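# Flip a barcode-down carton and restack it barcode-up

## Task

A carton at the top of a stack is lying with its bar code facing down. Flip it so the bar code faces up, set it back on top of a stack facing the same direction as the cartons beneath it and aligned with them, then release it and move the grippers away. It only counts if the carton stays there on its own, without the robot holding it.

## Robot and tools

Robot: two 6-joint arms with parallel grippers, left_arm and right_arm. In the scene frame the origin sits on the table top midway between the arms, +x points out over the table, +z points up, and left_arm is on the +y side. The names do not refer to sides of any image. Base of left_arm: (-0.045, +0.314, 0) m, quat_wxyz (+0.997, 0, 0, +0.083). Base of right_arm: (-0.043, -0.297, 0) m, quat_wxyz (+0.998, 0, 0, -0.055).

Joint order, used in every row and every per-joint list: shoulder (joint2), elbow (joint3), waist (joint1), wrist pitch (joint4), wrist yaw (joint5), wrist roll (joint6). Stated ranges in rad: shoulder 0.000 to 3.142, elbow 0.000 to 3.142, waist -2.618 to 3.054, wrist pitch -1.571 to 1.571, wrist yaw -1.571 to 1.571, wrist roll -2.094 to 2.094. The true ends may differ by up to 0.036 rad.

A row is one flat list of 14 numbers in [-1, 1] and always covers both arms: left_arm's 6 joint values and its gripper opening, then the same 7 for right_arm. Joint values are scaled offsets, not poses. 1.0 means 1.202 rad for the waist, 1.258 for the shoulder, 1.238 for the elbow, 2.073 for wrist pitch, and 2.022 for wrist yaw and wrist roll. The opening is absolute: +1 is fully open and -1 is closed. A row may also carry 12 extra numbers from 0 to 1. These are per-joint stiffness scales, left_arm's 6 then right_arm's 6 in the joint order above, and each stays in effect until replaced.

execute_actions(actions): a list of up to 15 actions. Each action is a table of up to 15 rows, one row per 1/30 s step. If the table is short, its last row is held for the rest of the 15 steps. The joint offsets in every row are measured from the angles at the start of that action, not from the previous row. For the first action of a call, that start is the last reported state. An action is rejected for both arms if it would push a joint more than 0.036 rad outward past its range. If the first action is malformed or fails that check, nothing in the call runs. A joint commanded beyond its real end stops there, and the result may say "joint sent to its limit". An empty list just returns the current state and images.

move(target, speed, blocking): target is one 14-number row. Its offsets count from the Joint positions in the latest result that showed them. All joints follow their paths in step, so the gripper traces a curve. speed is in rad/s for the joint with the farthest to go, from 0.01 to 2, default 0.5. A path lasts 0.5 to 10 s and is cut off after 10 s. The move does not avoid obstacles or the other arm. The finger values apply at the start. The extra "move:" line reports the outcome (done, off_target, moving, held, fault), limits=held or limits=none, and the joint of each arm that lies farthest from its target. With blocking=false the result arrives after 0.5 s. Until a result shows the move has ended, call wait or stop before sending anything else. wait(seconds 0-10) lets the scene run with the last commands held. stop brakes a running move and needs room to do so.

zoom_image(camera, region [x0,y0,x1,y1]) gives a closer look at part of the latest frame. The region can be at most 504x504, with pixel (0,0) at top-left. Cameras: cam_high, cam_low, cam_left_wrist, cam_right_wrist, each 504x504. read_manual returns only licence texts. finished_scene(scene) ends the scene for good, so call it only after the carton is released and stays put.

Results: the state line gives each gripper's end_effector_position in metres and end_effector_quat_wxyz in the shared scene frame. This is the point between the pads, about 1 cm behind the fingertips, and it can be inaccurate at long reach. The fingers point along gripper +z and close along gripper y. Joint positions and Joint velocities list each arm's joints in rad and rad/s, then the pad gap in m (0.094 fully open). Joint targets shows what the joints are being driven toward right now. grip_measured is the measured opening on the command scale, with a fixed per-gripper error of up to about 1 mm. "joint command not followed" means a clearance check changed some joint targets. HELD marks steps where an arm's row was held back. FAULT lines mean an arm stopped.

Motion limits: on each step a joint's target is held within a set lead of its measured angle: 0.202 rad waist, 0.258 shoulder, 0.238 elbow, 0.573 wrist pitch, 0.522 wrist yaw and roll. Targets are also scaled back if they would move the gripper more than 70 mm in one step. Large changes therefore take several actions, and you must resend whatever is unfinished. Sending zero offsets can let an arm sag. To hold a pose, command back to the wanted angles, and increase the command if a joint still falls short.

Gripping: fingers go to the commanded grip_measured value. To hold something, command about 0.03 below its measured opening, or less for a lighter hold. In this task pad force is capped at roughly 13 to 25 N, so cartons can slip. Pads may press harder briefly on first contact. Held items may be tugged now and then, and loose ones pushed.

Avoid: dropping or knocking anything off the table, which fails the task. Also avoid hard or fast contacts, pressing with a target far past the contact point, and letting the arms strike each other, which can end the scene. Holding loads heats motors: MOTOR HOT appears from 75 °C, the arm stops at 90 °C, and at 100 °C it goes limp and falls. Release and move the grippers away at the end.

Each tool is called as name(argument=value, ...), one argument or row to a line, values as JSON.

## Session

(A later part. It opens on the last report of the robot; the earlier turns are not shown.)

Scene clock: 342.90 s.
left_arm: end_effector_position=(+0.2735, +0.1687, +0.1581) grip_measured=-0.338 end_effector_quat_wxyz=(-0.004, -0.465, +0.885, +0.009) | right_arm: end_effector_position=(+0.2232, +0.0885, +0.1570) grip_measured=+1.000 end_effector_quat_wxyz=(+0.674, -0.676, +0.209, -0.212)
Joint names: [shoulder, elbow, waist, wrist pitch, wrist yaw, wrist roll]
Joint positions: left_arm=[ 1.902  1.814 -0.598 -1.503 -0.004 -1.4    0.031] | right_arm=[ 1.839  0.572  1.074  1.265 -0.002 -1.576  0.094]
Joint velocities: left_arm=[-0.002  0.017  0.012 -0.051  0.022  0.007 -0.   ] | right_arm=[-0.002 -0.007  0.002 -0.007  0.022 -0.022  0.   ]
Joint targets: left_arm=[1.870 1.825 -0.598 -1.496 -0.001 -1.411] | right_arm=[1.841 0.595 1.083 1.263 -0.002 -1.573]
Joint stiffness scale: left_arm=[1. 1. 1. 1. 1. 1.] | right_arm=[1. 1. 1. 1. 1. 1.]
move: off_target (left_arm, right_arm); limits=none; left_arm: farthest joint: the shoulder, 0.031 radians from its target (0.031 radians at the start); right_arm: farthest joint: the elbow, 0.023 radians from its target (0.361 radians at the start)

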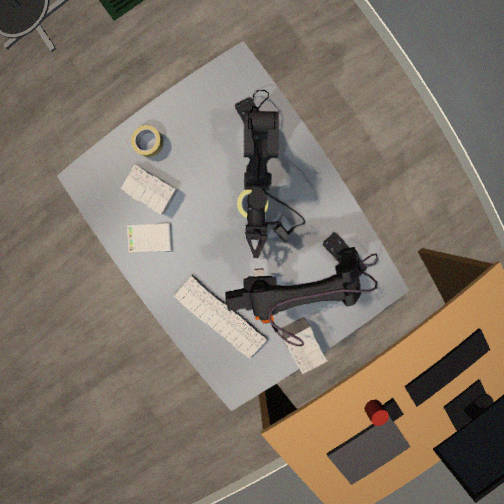

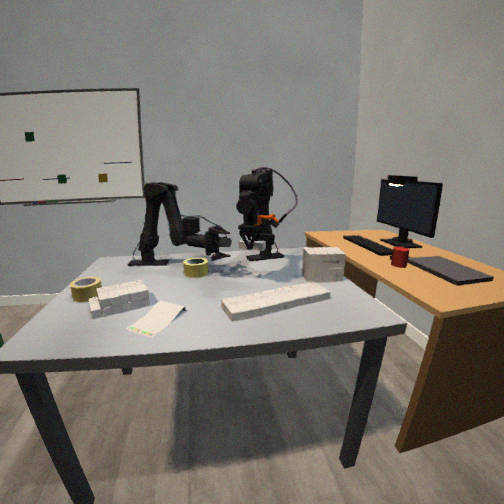

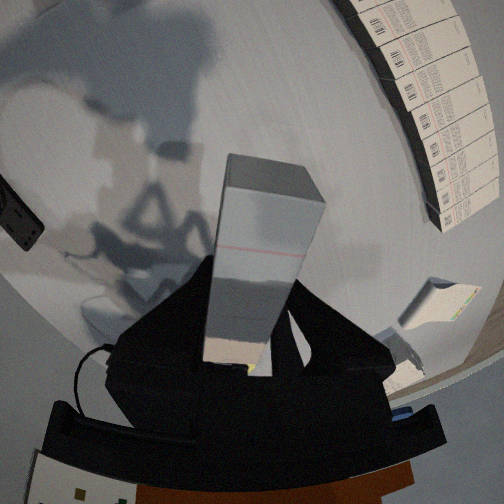

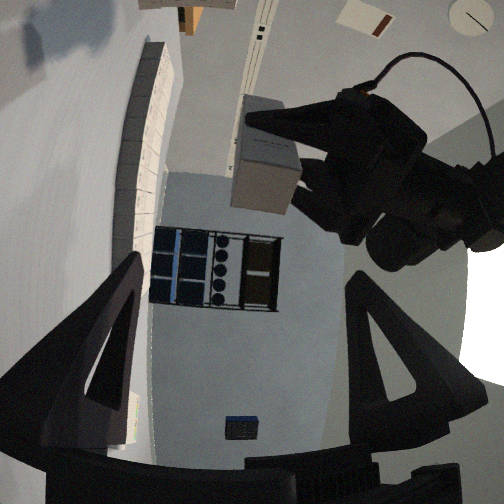

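execute_actions(
  actions=[
    [[-0.025,0.009,0,0.003,0,-0.005,-0.42,0.005,0.02,0.005,-0.003,0,0,0.1],[-0.025,0.009,0,0.003,0,-0.005,-0.42,0.009,0.03,0.008,-0.005,0,0,0.1],[-0.025,0.009,0,0.003,0,-0.005,-0.42,0.013,0.04,0.011,-0.008,0,0,0.1],[-0.025,0.009,0,0.003,0,-0.005,-0.42,0.018,0.05,0.014,-0.011,0,0,0.1],[-0.025,0.009,0,0.003,0,-0.005,-0.42,0.022,0.06,0.016,-0.013,0,0,0.1],[-0.025,0.009,0,0.003,0,-0.005,-0.42,0.027,0.07,0.018,-0.016,0,0,0.1],[-0.025,0.009,0,0.003,0,-0.005,-0.42,0.031,0.08,0.02,-0.019,0,0,0.1],[-0.025,0.009,0,0.003,0,-0.005,-0.42,0.036,0.09,0.022,-0.021,0,0,0.1],[-0.025,0.009,0,0.003,0,-0.005,-0.42,0.041,0.1,0.023,-0.024,0,0,0.1],[-0.025,0.009,0,0.003,0,-0.005,-0.42,0.046,0.109,0.024,-0.027,0,0,0.1]],
  ],
)

wait(
  seconds=0.5,
)

zoom_image(
  camera="cam_high",
  region=[215, 190, 315, 310],
)

Scene clock: 387.53 s.
left_arm: end_effector_position=(+0.2735, +0.1687, +0.1581) grip_measured=-0.338 end_effector_quat_wxyz=(-0.004, -0.465, +0.885, +0.009) | right_arm: end_effector_position=(+0.2298, +0.1155, +0.1647) grip_measured=+0.103 end_effector_quat_wxyz=(+0.681, -0.673, +0.200, -0.208)
Joint names: [shoulder, elbow, waist, wrist pitch, wrist yaw, wrist roll]
Joint positions: left_arm=[ 1.902  1.814 -0.598 -1.503 -0.004 -1.401  0.031] | right_arm=[ 1.892  0.685  1.094  1.221 -0.002 -1.578  0.052]
Joint velocities: left_arm=[-0.007 -0.002  0.007  0.022  0.007 -0.037  0.   ] | right_arm=[ 0.027 -0.007  0.012 -0.051  0.051 -0.022  0.   ]
Joint targets: left_arm=[1.870 1.825 -0.598 -1.496 -0.004 -1.410] | right_arm=[1.897 0.707 1.103 1.209 -0.002 -1.576]
Joint stiffness scale: left_arm=[1. 1. 1. 1. 1. 1.] | right_arm=[1. 1. 1. 1. 1. 1.]
Step readings (joint positions):
0: left_arm=[1.902 1.814 -0.598 -1.503 -0.004 -1.401] | right_arm=[1.839 0.572 1.074 1.265 -0.002 -1.576]
1: left_arm=[1.902 1.814 -0.598 -1.503 -0.004 -1.401] | right_arm=[1.839 0.572 1.074 1.265 -0.002 -1.576]
2: left_arm=[1.902 1.814 -0.598 -1.503 -0.004 -1.401] | right_arm=[1.839 0.573 1.074 1.264 -0.002 -1.576]
4: left_arm=[1.902 1.814 -0.598 -1.503 -0.004 -1.401] | right_arm=[1.846 0.587 1.074 1.259 -0.002 -1.577]
8: left_arm=[1.902 1.814 -0.598 -1.503 -0.004 -1.401] | right_arm=[1.870 0.637 1.085 1.243 -0.002 -1.578]
15: Joint positions above

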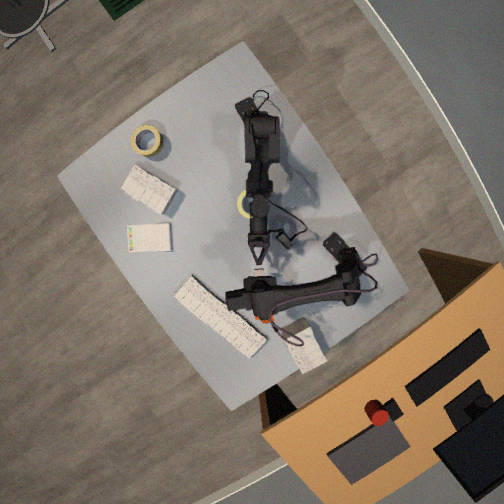

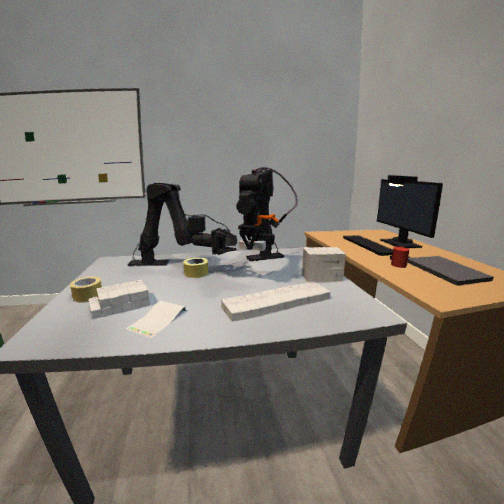

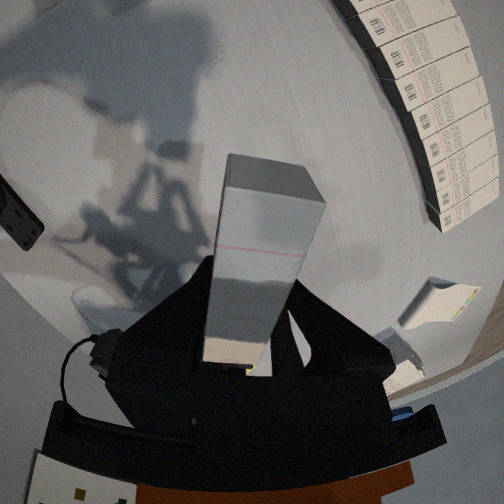

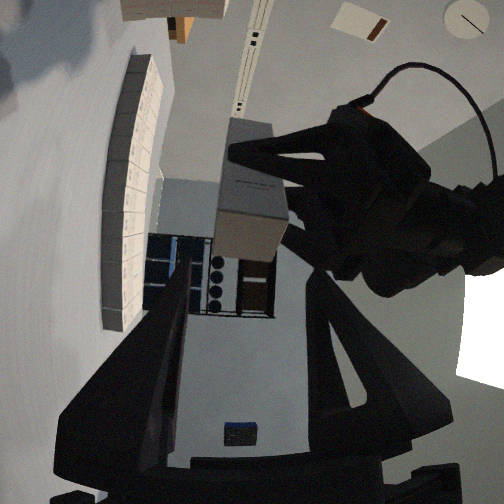

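Scene clock: 388.03 s.
left_arm: end_effector_position=(+0.2735, +0.1687, +0.1581) grip_measured=-0.338 end_effector_quat_wxyz=(-0.004, -0.465, +0.885, +0.009) | right_arm: end_effector_position=(+0.2298, +0.1155, +0.1622) grip_measured=+0.103 end_effector_quat_wxyz=(+0.678, -0.676, +0.201, -0.207)
Joint names: [shoulder, elbow, waist, wrist pitch, wrist yaw, wrist roll]
Joint positions: left_arm=[ 1.902  1.814 -0.598 -1.503 -0.004 -1.401  0.031] | right_arm=[ 1.893  0.685  1.094  1.213 -0.002 -1.578  0.052]
Joint velocities: left_arm=[-0.002 -0.017 -0.007  0.007 -0.051 -0.022 -0.001] | right_arm=[-0.012 -0.012 -0.012 -0.051  0.022  0.007  0.   ]
Joint targets: left_arm=[1.870 1.825 -0.598 -1.496 -0.004 -1.410] | right_arm=[1.897 0.707 1.103 1.210 -0.002 -1.576]
Joint stiffness scale: left_arm=[1. 1. 1. 1. 1. 1.] | right_arm=[1. 1. 1. 1. 1. 1.]
wait: 0.50 s; at rest by 0.33 s

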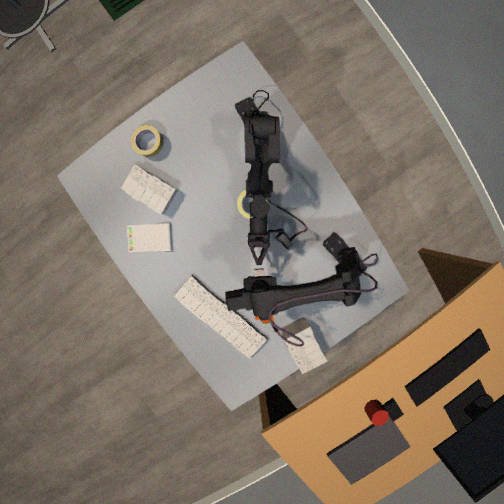

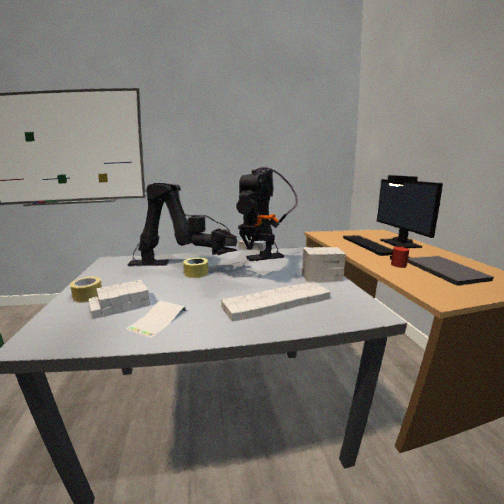

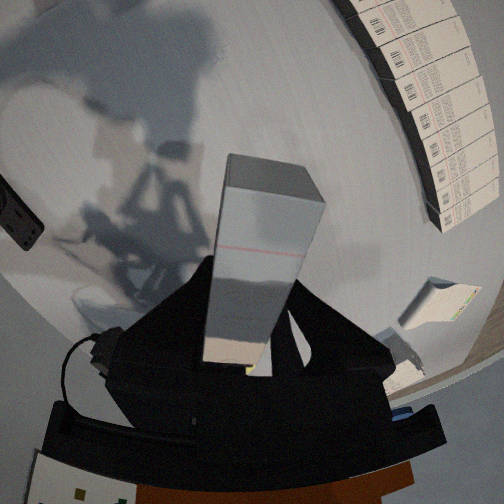

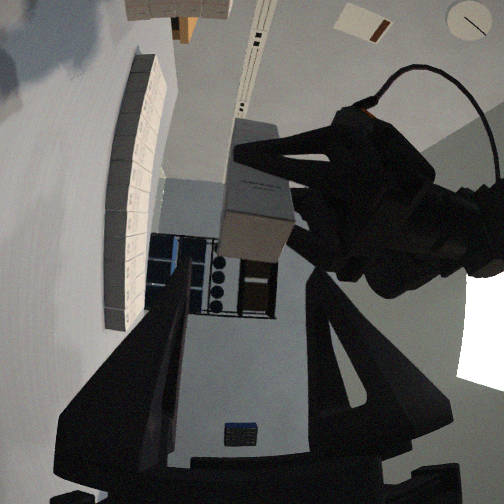

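Region (215, 190, 315, 310) of cam_high's 504x504 image, scaled by 4.200, with more detail than that image has.

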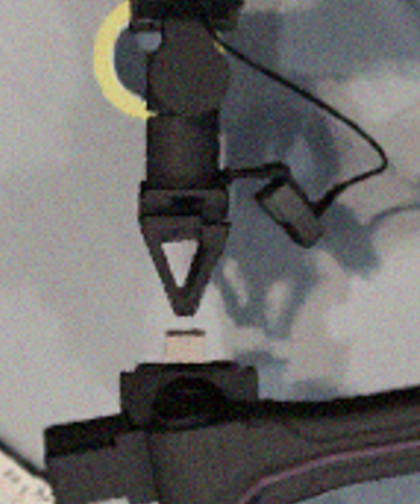

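execute_actions(
  actions=[
    [[-0.025,0.009,0,0.003,0,-0.005,-0.42,0.008,0.027,0.007,-0.004,0,0,0.1],[-0.025,0.009,0,0.003,0,-0.005,-0.42,0.013,0.036,0.007,-0.007,0,0,0.1],[-0.025,0.009,0,0.003,0,-0.005,-0.42,0.019,0.045,0.007,-0.01,0,0,0.1],[-0.025,0.009,0,0.003,0,-0.005,-0.42,0.024,0.054,0.007,-0.012,0,0,0.1],[-0.025,0.009,0,0.003,0,-0.005,-0.42,0.03,0.064,0.007,-0.015,0,0,0.1],[-0.025,0.009,0,0.003,0,-0.005,-0.42,0.035,0.073,0.007,-0.017,0,0,0.1],[-0.025,0.009,0,0.003,0,-0.005,-0.42,0.041,0.082,0.007,-0.02,0,0,0.1],[-0.025,0.009,0,0.003,0,-0.005,-0.42,0.046,0.091,0.007,-0.022,0,0,0.1],[-0.025,0.009,0,0.003,0,-0.005,-0.42,0.052,0.1,0.007,-0.024,0,0,0.1],[-0.025,0.009,0,0.003,0,-0.005,-0.42,0.057,0.11,0.007,-0.026,0,0,0.1],[-0.025,0.009,0,0.003,0,-0.005,-0.42,0.063,0.119,0.007,-0.028,0,0,0.1],[-0.025,0.009,0,0.003,0,-0.005,-0.42,0.068,0.128,0.007,-0.03,0,0,0.1]],
  ],
)

wait(
  seconds=0.5,
)

Scene clock: 402.17 s.
left_arm: end_effector_position=(+0.2735, +0.1687, +0.1581) grip_measured=-0.338 end_effector_quat_wxyz=(-0.004, -0.465, +0.885, +0.009) | right_arm: end_effector_position=(+0.2469, +0.1412, +0.1618) grip_measured=+0.103 end_effector_quat_wxyz=(+0.677, -0.677, +0.200, -0.207)
Joint names: [shoulder, elbow, waist, wrist pitch, wrist yaw, wrist roll]
Joint positions: left_arm=[ 1.902  1.814 -0.598 -1.503 -0.004 -1.401  0.031] | right_arm=[ 1.976  0.818  1.094  1.162 -0.002 -1.58   0.052]
Joint velocities: left_arm=[-0.002 -0.017 -0.007  0.022  0.037 -0.051 -0.001] | right_arm=[ 0.037  0.046 -0.012 -0.081 -0.022  0.007  0.001]
Joint targets: left_arm=[1.870 1.825 -0.598 -1.496 -0.004 -1.411] | right_arm=[1.979 0.843 1.102 1.150 -0.002 -1.578]
Joint stiffness scale: left_arm=[1. 1. 1. 1. 1. 1.] | right_arm=[1. 1. 1. 1. 1. 1.]
Step readings (joint positions):
0: left_arm=[1.902 1.814 -0.598 -1.503 -0.004 -1.401] | right_arm=[1.893 0.685 1.094 1.212 -0.002 -1.578]
1: left_arm=[1.902 1.814 -0.598 -1.503 -0.004 -1.401] | right_arm=[1.893 0.685 1.094 1.212 -0.002 -1.578]
2: left_arm=[1.902 1.814 -0.598 -1.503 -0.004 -1.401] | right_arm=[1.895 0.689 1.094 1.210 -0.002 -1.579]
4: left_arm=[1.902 1.814 -0.598 -1.503 -0.004 -1.401] | right_arm=[1.907 0.707 1.094 1.205 -0.002 -1.579]
8: left_arm=[1.902 1.814 -0.598 -1.503 -0.004 -1.401] | right_arm=[1.936 0.754 1.094 1.189 -0.002 -1.580]
15: Joint positions above

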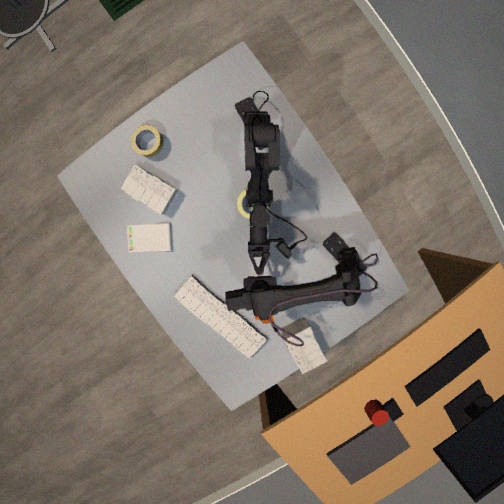

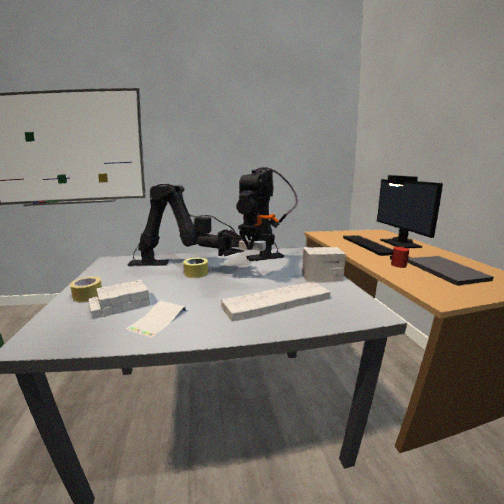

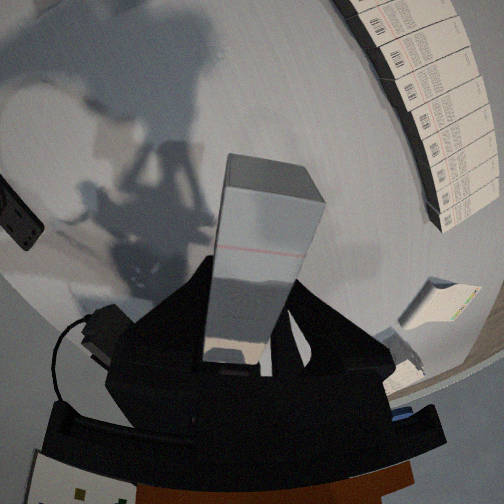

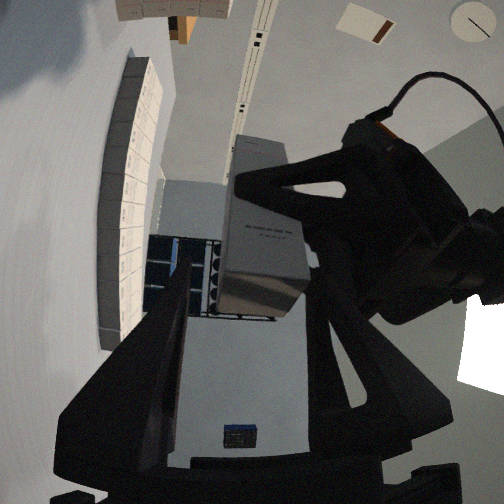

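Scene clock: 402.67 s.
left_arm: end_effector_position=(+0.2735, +0.1687, +0.1581) grip_measured=-0.338 end_effector_quat_wxyz=(-0.004, -0.465, +0.885, +0.009) | right_arm: end_effector_position=(+0.2470, +0.1413, +0.1597) grip_measured=+0.103 end_effector_quat_wxyz=(+0.675, -0.679, +0.201, -0.207)
Joint names: [shoulder, elbow, waist, wrist pitch, wrist yaw, wrist roll]
Joint positions: left_arm=[ 1.902  1.814 -0.598 -1.503 -0.004 -1.401  0.031] | right_arm=[ 1.977  0.819  1.094  1.154 -0.002 -1.58   0.052]
Joint velocities: left_arm=[ 0.002  0.007  0.002 -0.11  -0.007 -0.051  0.   ] | right_arm=[-0.007 -0.007  0.012 -0.022 -0.007  0.022 -0.   ]
Joint targets: left_arm=[1.870 1.825 -0.598 -1.496 -0.004 -1.411] | right_arm=[1.979 0.843 1.102 1.150 -0.002 -1.578]
Joint stiffness scale: left_arm=[1. 1. 1. 1. 1. 1.] | right_arm=[1. 1. 1. 1. 1. 1.]
wait: 0.50 s; at rest by 0.37 s

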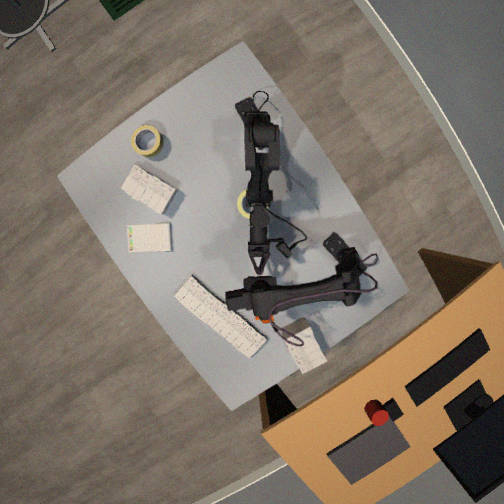

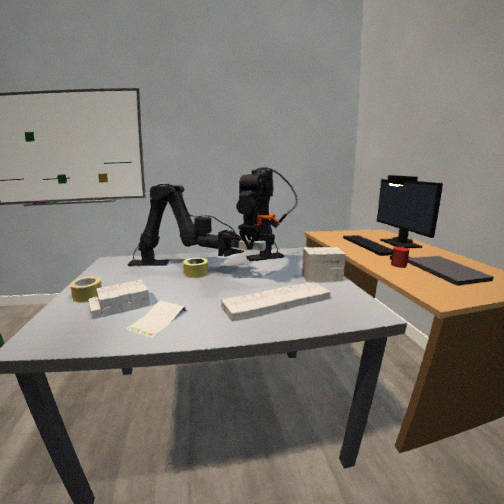

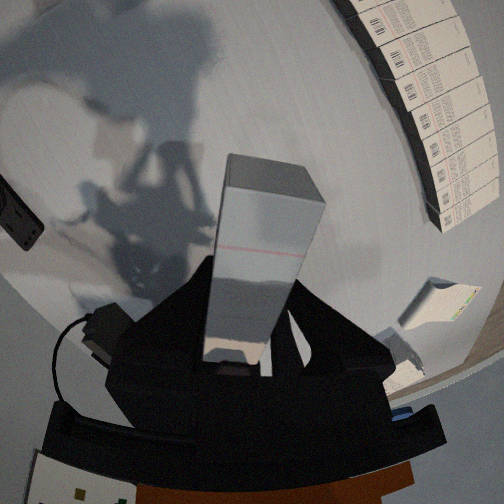

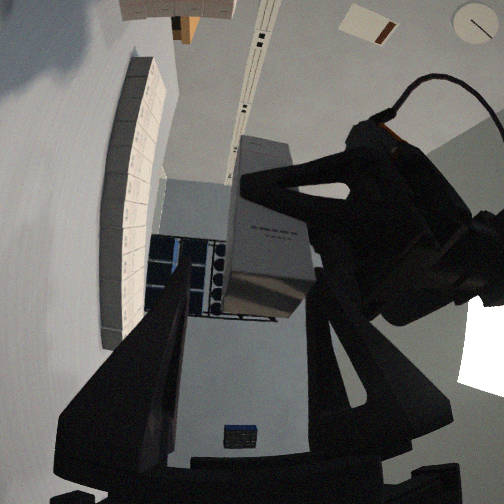

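execute_actions(
  actions=[
    [[-0.025,0.009,0,0.003,0,-0.005,-0.42,0.002,0.029,0.007,-0.002,0,0,-0.15]],
  ],
)

zoom_image(
  camera="cam_right_wrist",
  region=[160, 160, 360, 360],
)

Scene clock: 410.87 s.
left_arm: end_effector_position=(+0.2735, +0.1687, +0.1581) grip_measured=-0.338 end_effector_quat_wxyz=(-0.004, -0.465, +0.885, +0.009) | right_arm: end_effector_position=(+0.2483, +0.1433, +0.1638) grip_measured=-0.147 end_effector_quat_wxyz=(+0.677, -0.677, +0.199, -0.208)
Joint names: [shoulder, elbow, waist, wrist pitch, wrist yaw, wrist roll]
Joint positions: left_arm=[ 1.902  1.814 -0.598 -1.503 -0.004 -1.401  0.031] | right_arm=[ 1.977  0.831  1.094  1.15  -0.002 -1.583  0.04 ]
Joint velocities: left_arm=[ 0.002 -0.007 -0.007  0.022  0.022 -0.007 -0.   ] | right_arm=[ 0.017 -0.012  0.002 -0.022  0.125  0.007  0.001]
Joint targets: left_arm=[1.870 1.825 -0.598 -1.496 -0.004 -1.411] | right_arm=[1.979 0.855 1.102 1.149 -0.002 -1.580]
Joint stiffness scale: left_arm=[1. 1. 1. 1. 1. 1.] | right_arm=[1. 1. 1. 1. 1. 1.]
Step readings (joint positions):
0: left_arm=[1.902 1.814 -0.598 -1.503 -0.004 -1.401] | right_arm=[1.977 0.819 1.094 1.154 -0.002 -1.580]
1: left_arm=[1.902 1.814 -0.598 -1.503 -0.004 -1.401] | right_arm=[1.977 0.820 1.094 1.153 -0.002 -1.581]
2: left_arm=[1.902 1.814 -0.598 -1.503 -0.004 -1.401] | right_arm=[1.977 0.823 1.094 1.151 -0.002 -1.581]
4: left_arm=[1.902 1.814 -0.598 -1.503 -0.004 -1.401] | right_arm=[1.977 0.828 1.094 1.150 -0.002 -1.581]
8: left_arm=[1.902 1.814 -0.598 -1.503 -0.004 -1.401] | right_arm=[1.977 0.831 1.094 1.150 -0.002 -1.582]
15: Joint positions above

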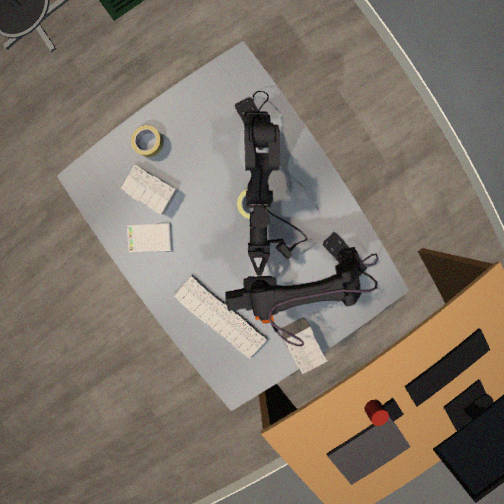

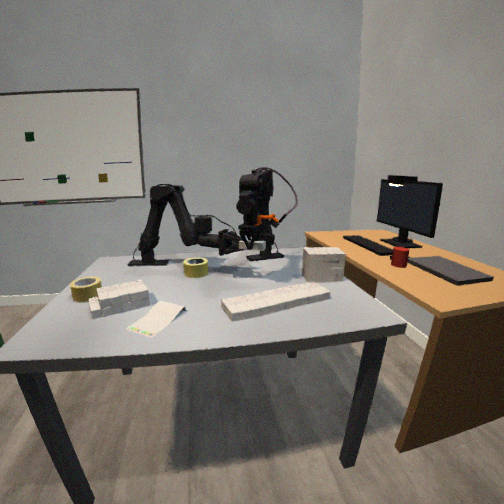

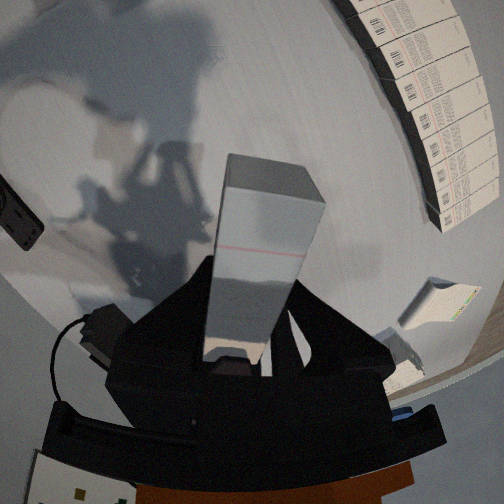

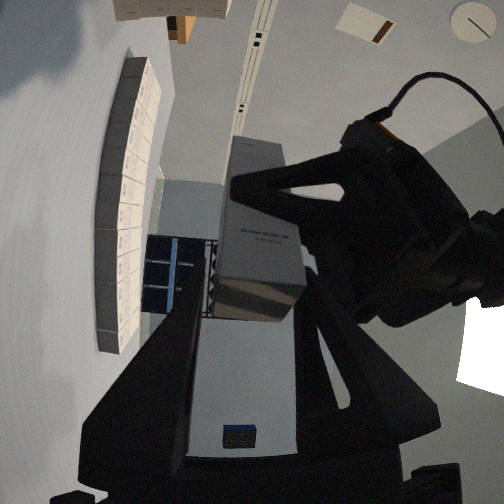

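Region (160, 160, 360, 360) of cam_right_wrist's 504x504 image, scaled by 2.520, with more detail than that image has.

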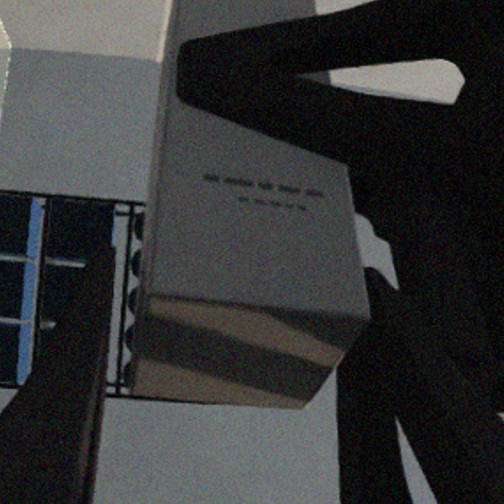

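execute_actions(
  actions=[
    [[-0.025,0.009,0,0.003,0,-0.005,-0.42,0.002,0.019,0.007,0,0,0.003,-0.3],[-0.025,0.009,0,0.003,0,-0.005,-0.42,0.002,0.019,0.007,0,0,0.003,-0.3],[-0.025,0.009,0,0.003,0,-0.005,-0.42,0.002,0.019,0.007,0,0,0.003,-0.33],[-0.025,0.009,0,0.003,0,-0.005,-0.42,0.002,0.019,0.007,0,0,0.003,-0.36],[-0.025,0.009,0,0.003,0,-0.005,-0.42,0.002,0.019,0.007,0,0,0.003,-0.39],[-0.025,0.009,0,0.003,0,-0.005,-0.42,0.002,0.019,0.007,0,0,0.003,-0.42],[-0.025,0.009,0,0.003,0,-0.005,-0.42,0.002,0.019,0.007,0,0,0.003,-0.45],[-0.025,0.009,0,0.003,0,-0.005,-0.42,0.002,0.019,0.007,0,0,0.003,-0.48]],
  ],
)

Scene clock: 419.73 s.
left_arm: end_effector_position=(+0.2735, +0.1687, +0.1581) grip_measured=-0.338 end_effector_quat_wxyz=(-0.004, -0.465, +0.885, +0.009) | right_arm: end_effector_position=(+0.2483, +0.1433, +0.1638) grip_measured=-0.343 end_effector_quat_wxyz=(+0.677, -0.677, +0.199, -0.208)
Joint names: [shoulder, elbow, waist, wrist pitch, wrist yaw, wrist roll]
Joint positions: left_arm=[ 1.902  1.814 -0.598 -1.503 -0.004 -1.401  0.031] | right_arm=[ 1.977  0.831  1.094  1.15  -0.002 -1.583  0.031]
Joint velocities: left_arm=[-0.017 -0.017 -0.027  0.051  0.022  0.022 -0.001] | right_arm=[-0.007 -0.002 -0.002  0.007 -0.022 -0.066 -0.   ]
Joint targets: left_arm=[1.870 1.825 -0.598 -1.496 -0.004 -1.411] | right_arm=[1.979 0.855 1.102 1.150 -0.002 -1.576]
Joint stiffness scale: left_arm=[1. 1. 1. 1. 1. 1.] | right_arm=[1. 1. 1. 1. 1. 1.]
Step readings (joint positions):
0: left_arm=[1.902 1.814 -0.598 -1.503 -0.004 -1.401] | right_arm=[1.977 0.831 1.094 1.150 -0.002 -1.583]
1: left_arm=[1.902 1.814 -0.598 -1.503 -0.004 -1.401] | right_arm=[1.977 0.831 1.094 1.150 -0.002 -1.583]
2: left_arm=[1.902 1.814 -0.598 -1.503 -0.004 -1.401] | right_arm=[1.977 0.831 1.094 1.150 -0.002 -1.583]
4: left_arm=[1.902 1.814 -0.598 -1.503 -0.004 -1.401] | right_arm=[1.977 0.831 1.094 1.150 -0.002 -1.583]
8: left_arm=[1.902 1.814 -0.598 -1.503 -0.004 -1.401] | right_arm=[1.977 0.831 1.094 1.150 -0.002 -1.583]
15: Joint positions above

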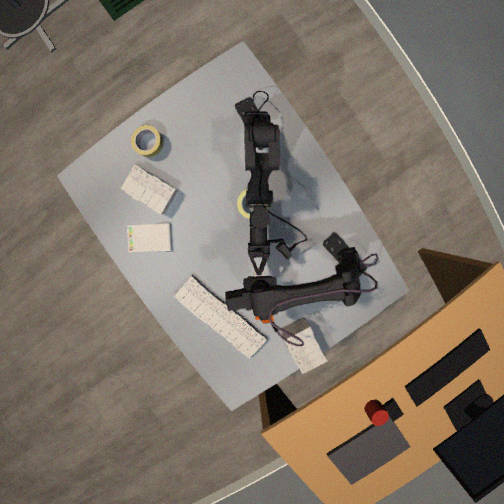

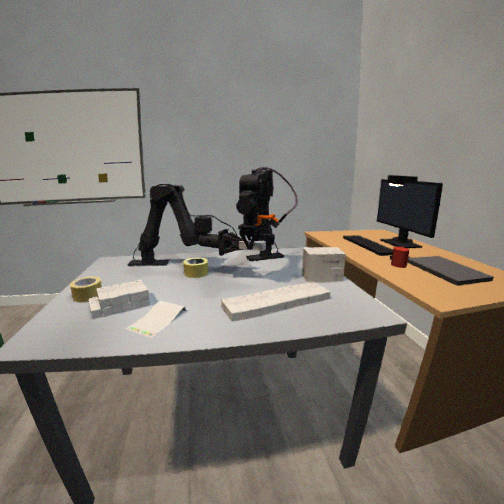

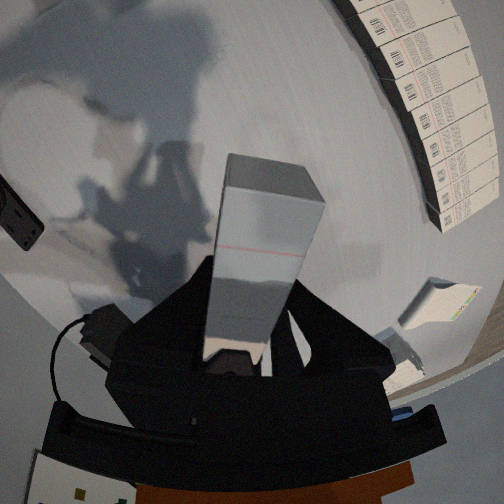

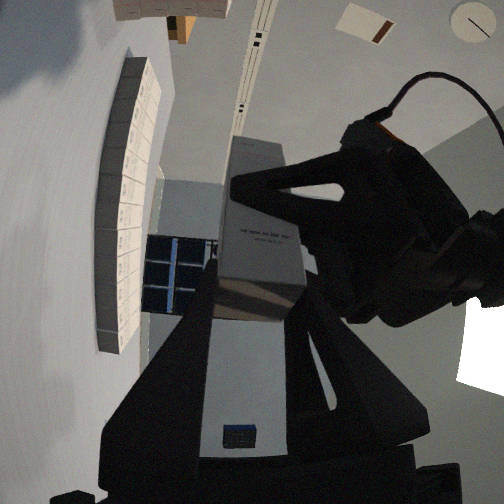

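execute_actions(
  actions=[
    [[-0.025,0.009,0,0.003,0,-0.005,1,0.002,0.019,0.007,0,0,0.003,-0.48]],
    [[-0.025,0.009,0,0.003,0,-0.005,1,0.002,0.019,0.007,0,0,0.02,-0.48],[-0.025,0.009,0,0.003,0,-0.005,1,0.002,0.019,0.007,0,0,0.04,-0.48],[-0.025,0.009,0,0.003,0,-0.005,1,0.002,0.019,0.007,0,0,0.06,-0.48],[-0.025,0.009,0,0.003,0,-0.005,1,0.002,0.019,0.007,0,0,0.09,-0.48],[-0.025,0.009,0,0.003,0,-0.005,1,0.002,0.019,0.007,0,0,0.12,-0.48],[-0.025,0.009,0,0.003,0,-0.005,1,0.002,0.019,0.007,0,0,0.15,-0.48],[-0.025,0.009,0,0.003,0,-0.005,1,0.002,0.019,0.007,0,0,0.18,-0.48],[-0.025,0.009,0,0.003,0,-0.005,1,0.002,0.019,0.007,0,0,0.21,-0.48],[-0.025,0.009,0,0.003,0,-0.005,1,0.002,0.019,0.007,0,0,0.24,-0.48],[-0.025,0.009,0,0.003,0,-0.005,1,0.002,0.019,0.007,0,0,0.27,-0.48],[-0.025,0.009,0,0.003,0,-0.005,1,0.002,0.019,0.007,0,0,0.30,-0.48],[-0.025,0.009,0,0.003,0,-0.005,1,0.002,0.019,0.007,0,0,0.33,-0.48],[-0.025,0.009,0,0.003,0,-0.005,1,0.002,0.019,0.007,0,0,0.36,-0.48],[-0.025,0.009,0,0.003,0,-0.005,1,0.002,0.019,0.007,0,0,0.39,-0.48],[-0.025,0.009,0,0.003,0,-0.005,1,0.002,0.019,0.007,0,0,0.42,-0.48]],
  ],
)

Scene clock: 435.20 s.
left_arm: end_effector_position=(+0.2735, +0.1687, +0.1581) grip_measured=+1.000 end_effector_quat_wxyz=(-0.004, -0.465, +0.885, +0.009) | right_arm: end_effector_position=(+0.2483, +0.1433, +0.1586) grip_measured=-0.343 end_effector_quat_wxyz=(+0.701, -0.596, +0.391, -0.003)
Joint names: [shoulder, elbow, waist, wrist pitch, wrist yaw, wrist roll]
Joint positions: left_arm=[ 1.902  1.814 -0.598 -1.503 -0.004 -1.401  0.094] | right_arm=[ 1.977  0.831  1.094  1.129 -0.002 -0.994  0.031]
Joint velocities: left_arm=[ 0.002 -0.012  0.007 -0.007  0.051 -0.022  0.   ] | right_arm=[-0.007 -0.002 -0.002 -0.007  0.007  1.663 -0.   ]
Joint targets: left_arm=[1.870 1.825 -0.598 -1.496 -0.004 -1.411] | right_arm=[1.979 0.855 1.102 1.140 -0.002 -0.733]
Joint stiffness scale: left_arm=[1. 1. 1. 1. 1. 1.] | right_arm=[1. 1. 1. 1. 1. 1.]
Step readings (joint positions; steps 1 to 15: 1st action; 16 to 30: 2nd action):
0: left_arm=[1.902 1.814 -0.598 -1.503 -0.004 -1.401] | right_arm=[1.977 0.831 1.094 1.150 -0.002 -1.583]
1: left_arm=[1.902 1.814 -0.598 -1.503 -0.004 -1.401] | right_arm=[1.977 0.831 1.094 1.150 -0.002 -1.583]
2: left_arm=[1.902 1.814 -0.598 -1.503 -0.004 -1.401] | right_arm=[1.977 0.831 1.094 1.149 -0.002 -1.583]
4: left_arm=[1.902 1.814 -0.598 -1.503 -0.004 -1.401] | right_arm=[1.977 0.831 1.094 1.144 -0.002 -1.583]
8: left_arm=[1.902 1.814 -0.598 -1.503 -0.004 -1.401] | right_arm=[1.977 0.831 1.094 1.141 -0.002 -1.583]
15: left_arm=[1.902 1.814 -0.598 -1.503 -0.004 -1.401] | right_arm=[1.977 0.831 1.094 1.140 -0.002 -1.583]
16: left_arm=[1.902 1.814 -0.598 -1.503 -0.004 -1.401] | right_arm=[1.977 0.831 1.094 1.139 -0.002 -1.579]
17: left_arm=[1.902 1.814 -0.598 -1.503 -0.004 -1.401] | right_arm=[1.977 0.831 1.094 1.137 -0.002 -1.568]
19: left_arm=[1.902 1.814 -0.598 -1.503 -0.004 -1.401] | right_arm=[1.977 0.831 1.094 1.133 -0.002 -1.528]
23: left_arm=[1.902 1.814 -0.598 -1.503 -0.004 -1.401] | right_arm=[1.977 0.831 1.094 1.130 -0.002 -1.372]
30: Joint positions above

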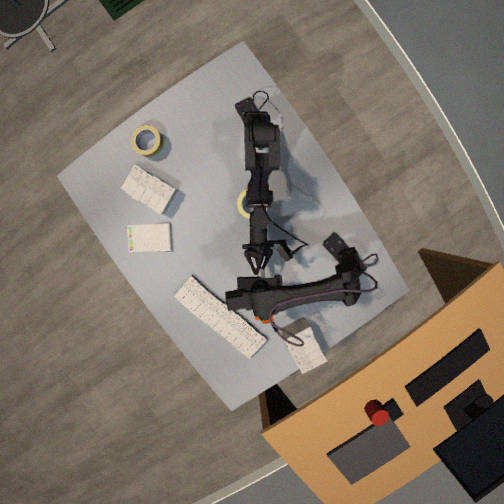

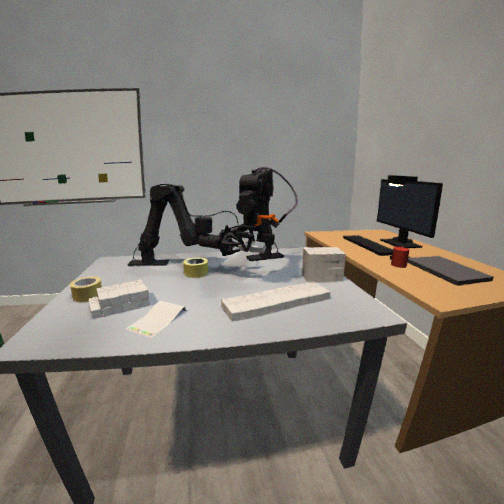

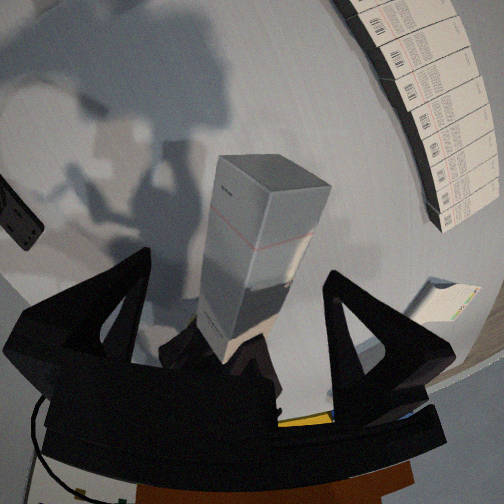

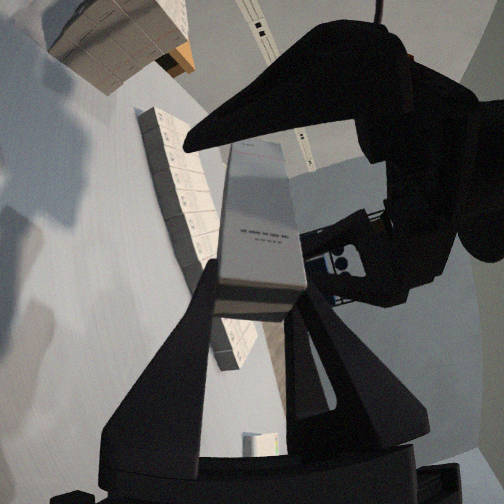

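execute_actions(
  actions=[
    [[-0.025,0.009,0,0.003,0,-0.005,1,0.002,0.019,0.007,0.02,0,0.15,-0.48],[-0.025,0.009,0,0.003,0,-0.005,1,0.002,0.019,0.007,0.02,0,0.17,-0.48],[-0.025,0.009,0,0.003,0,-0.005,1,0.002,0.019,0.007,0.02,0,0.20,-0.48],[-0.025,0.009,0,0.003,0,-0.005,1,0.002,0.019,0.007,0.02,0,0.23,-0.48],[-0.025,0.009,0,0.003,0,-0.005,1,0.002,0.019,0.007,0.02,0,0.26,-0.48],[-0.025,0.009,0,0.003,0,-0.005,1,0.002,0.019,0.007,0.02,0,0.29,-0.48],[-0.025,0.009,0,0.003,0,-0.005,1,0.002,0.019,0.007,0.02,0,0.32,-0.48],[-0.025,0.009,0,0.003,0,-0.005,1,0.002,0.019,0.007,0.02,0,0.35,-0.48],[-0.025,0.009,0,0.003,0,-0.005,1,0.002,0.019,0.007,0.02,0,0.38,-0.48],[-0.025,0.009,0,0.003,0,-0.005,1,0.002,0.019,0.007,0.02,0,0.41,-0.48],[-0.025,0.009,0,0.003,0,-0.005,1,0.002,0.019,0.007,0.02,0,0.44,-0.48],[-0.025,0.009,0,0.003,0,-0.005,1,0.002,0.019,0.007,0.02,0,0.47,-0.48],[-0.025,0.009,0,0.003,0,-0.005,1,0.002,0.019,0.007,0.02,0,0.50,-0.48],[-0.025,0.009,0,0.003,0,-0.005,1,0.002,0.019,0.007,0.02,0,0.53,-0.48],[-0.025,0.009,0,0.003,0,-0.005,1,0.002,0.019,0.007,0.02,0,0.56,-0.48]],
    [[-0.025,0.009,0,0.003,0,-0.005,1,0.002,0.019,0.007,0.01,0,0.16,-0.48],[-0.025,0.009,0,0.003,0,-0.005,1,0.002,0.019,0.007,0.01,0,0.19,-0.48],[-0.025,0.009,0,0.003,0,-0.005,1,0.002,0.019,0.007,0.01,0,0.22,-0.48],[-0.025,0.009,0,0.003,0,-0.005,1,0.002,0.019,0.007,0.01,0,0.25,-0.48],[-0.025,0.009,0,0.003,0,-0.005,1,0.002,0.019,0.007,0.01,0,0.28,-0.48],[-0.025,0.009,0,0.003,0,-0.005,1,0.002,0.019,0.007,0.01,0,0.31,-0.48],[-0.025,0.009,0,0.003,0,-0.005,1,0.002,0.019,0.007,0.01,0,0.34,-0.48],[-0.025,0.009,0,0.003,0,-0.005,1,0.002,0.019,0.007,0.01,0,0.37,-0.48],[-0.025,0.009,0,0.003,0,-0.005,1,0.002,0.019,0.007,0.01,0,0.40,-0.48],[-0.025,0.009,0,0.003,0,-0.005,1,0.002,0.019,0.007,0.01,0,0.43,-0.48],[-0.025,0.009,0,0.003,0,-0.005,1,0.002,0.019,0.007,0.01,0,0.46,-0.48],[-0.025,0.009,0,0.003,0,-0.005,1,0.002,0.019,0.007,0.01,0,0.49,-0.48],[-0.025,0.009,0,0.003,0,-0.005,1,0.002,0.019,0.007,0.01,0,0.52,-0.48],[-0.025,0.009,0,0.003,0,-0.005,1,0.002,0.019,0.007,0.01,0,0.55,-0.48],[-0.025,0.009,0,0.003,0,-0.005,1,0.002,0.019,0.007,0.01,0,0.58,-0.48]],
  ],
)

Scene clock: 456.93 s.
left_arm: end_effector_position=(+0.2735, +0.1687, +0.1581) grip_measured=+1.000 end_effector_quat_wxyz=(-0.004, -0.465, +0.885, +0.009) | right_arm: end_effector_position=(+0.2483, +0.1433, +0.1601) grip_measured=-0.344 end_effector_quat_wxyz=(+0.444, -0.069, +0.707, +0.546)
Joint names: [shoulder, elbow, waist, wrist pitch, wrist yaw, wrist roll]
Joint positions: left_arm=[ 1.902  1.814 -0.598 -1.503 -0.004 -1.401  0.094] | right_arm=[ 1.977  0.831  1.094  1.135 -0.002  0.79   0.031]
Joint velocities: left_arm=[-0.007 -0.017 -0.007 -0.022  0.007 -0.022  0.   ] | right_arm=[ 0.007 -0.012  0.007 -0.007 -0.066  1.795  0.001]
Joint targets: left_arm=[1.870 1.825 -0.598 -1.496 -0.004 -1.411] | right_arm=[1.979 0.855 1.102 1.156 -0.002 1.053]
Joint stiffness scale: left_arm=[1. 1. 1. 1. 1. 1.] | right_arm=[1. 1. 1. 1. 1. 1.]
Step readings (joint positions; steps 1 to 15: 1st action; 16 to 30: 2nd action):
0: left_arm=[1.902 1.814 -0.598 -1.503 -0.004 -1.401] | right_arm=[1.977 0.831 1.094 1.129 -0.002 -0.744]
1: left_arm=[1.902 1.814 -0.598 -1.503 -0.004 -1.401] | right_arm=[1.977 0.831 1.094 1.129 -0.002 -0.738]
2: left_arm=[1.902 1.814 -0.598 -1.503 -0.004 -1.401] | right_arm=[1.977 0.831 1.094 1.130 -0.002 -0.725]
4: left_arm=[1.902 1.814 -0.598 -1.503 -0.004 -1.401] | right_arm=[1.977 0.831 1.094 1.132 -0.002 -0.675]
8: left_arm=[1.902 1.814 -0.598 -1.503 -0.004 -1.401] | right_arm=[1.977 0.831 1.094 1.134 -0.002 -0.506]
15: left_arm=[1.902 1.814 -0.598 -1.503 -0.004 -1.401] | right_arm=[1.977 0.831 1.094 1.135 -0.002 -0.120]
16: left_arm=[1.902 1.814 -0.598 -1.503 -0.004 -1.401] | right_arm=[1.977 0.831 1.094 1.135 -0.002 -0.060]
17: left_arm=[1.902 1.814 -0.598 -1.503 -0.004 -1.401] | right_arm=[1.977 0.831 1.094 1.135 -0.002 0.000]
19: left_arm=[1.902 1.814 -0.598 -1.503 -0.004 -1.401] | right_arm=[1.977 0.831 1.094 1.135 -0.002 0.121]
23: left_arm=[1.902 1.814 -0.598 -1.503 -0.004 -1.401] | right_arm=[1.977 0.831 1.094 1.135 -0.002 0.364]
30: Joint positions above

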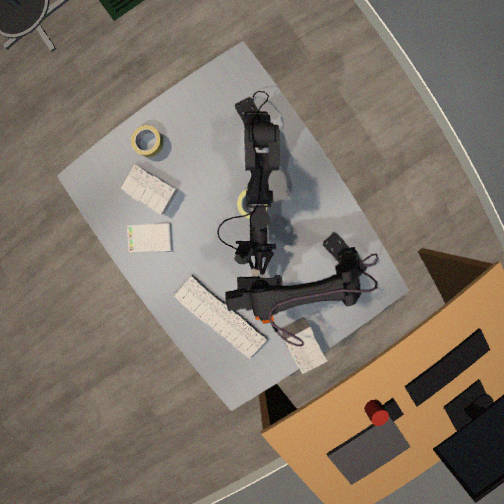

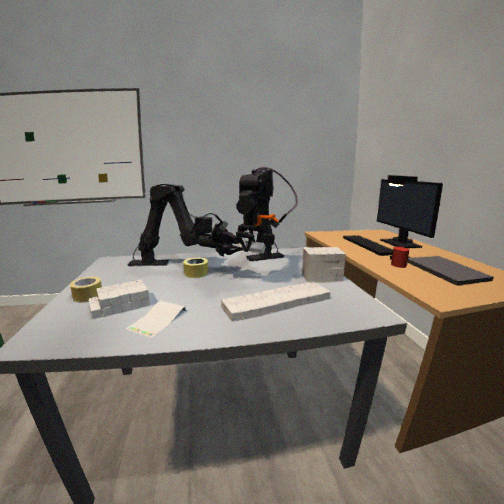

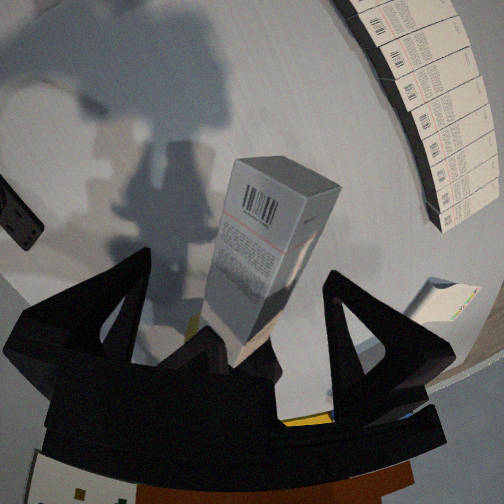

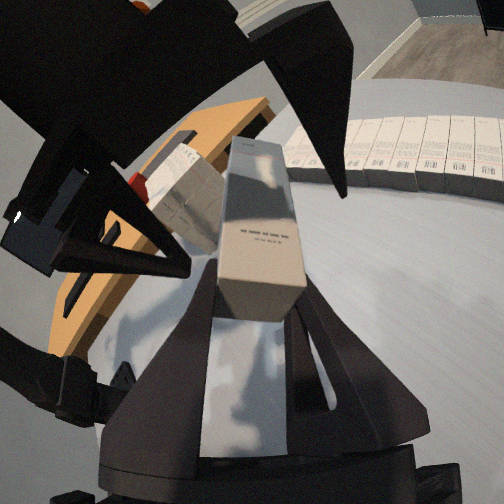

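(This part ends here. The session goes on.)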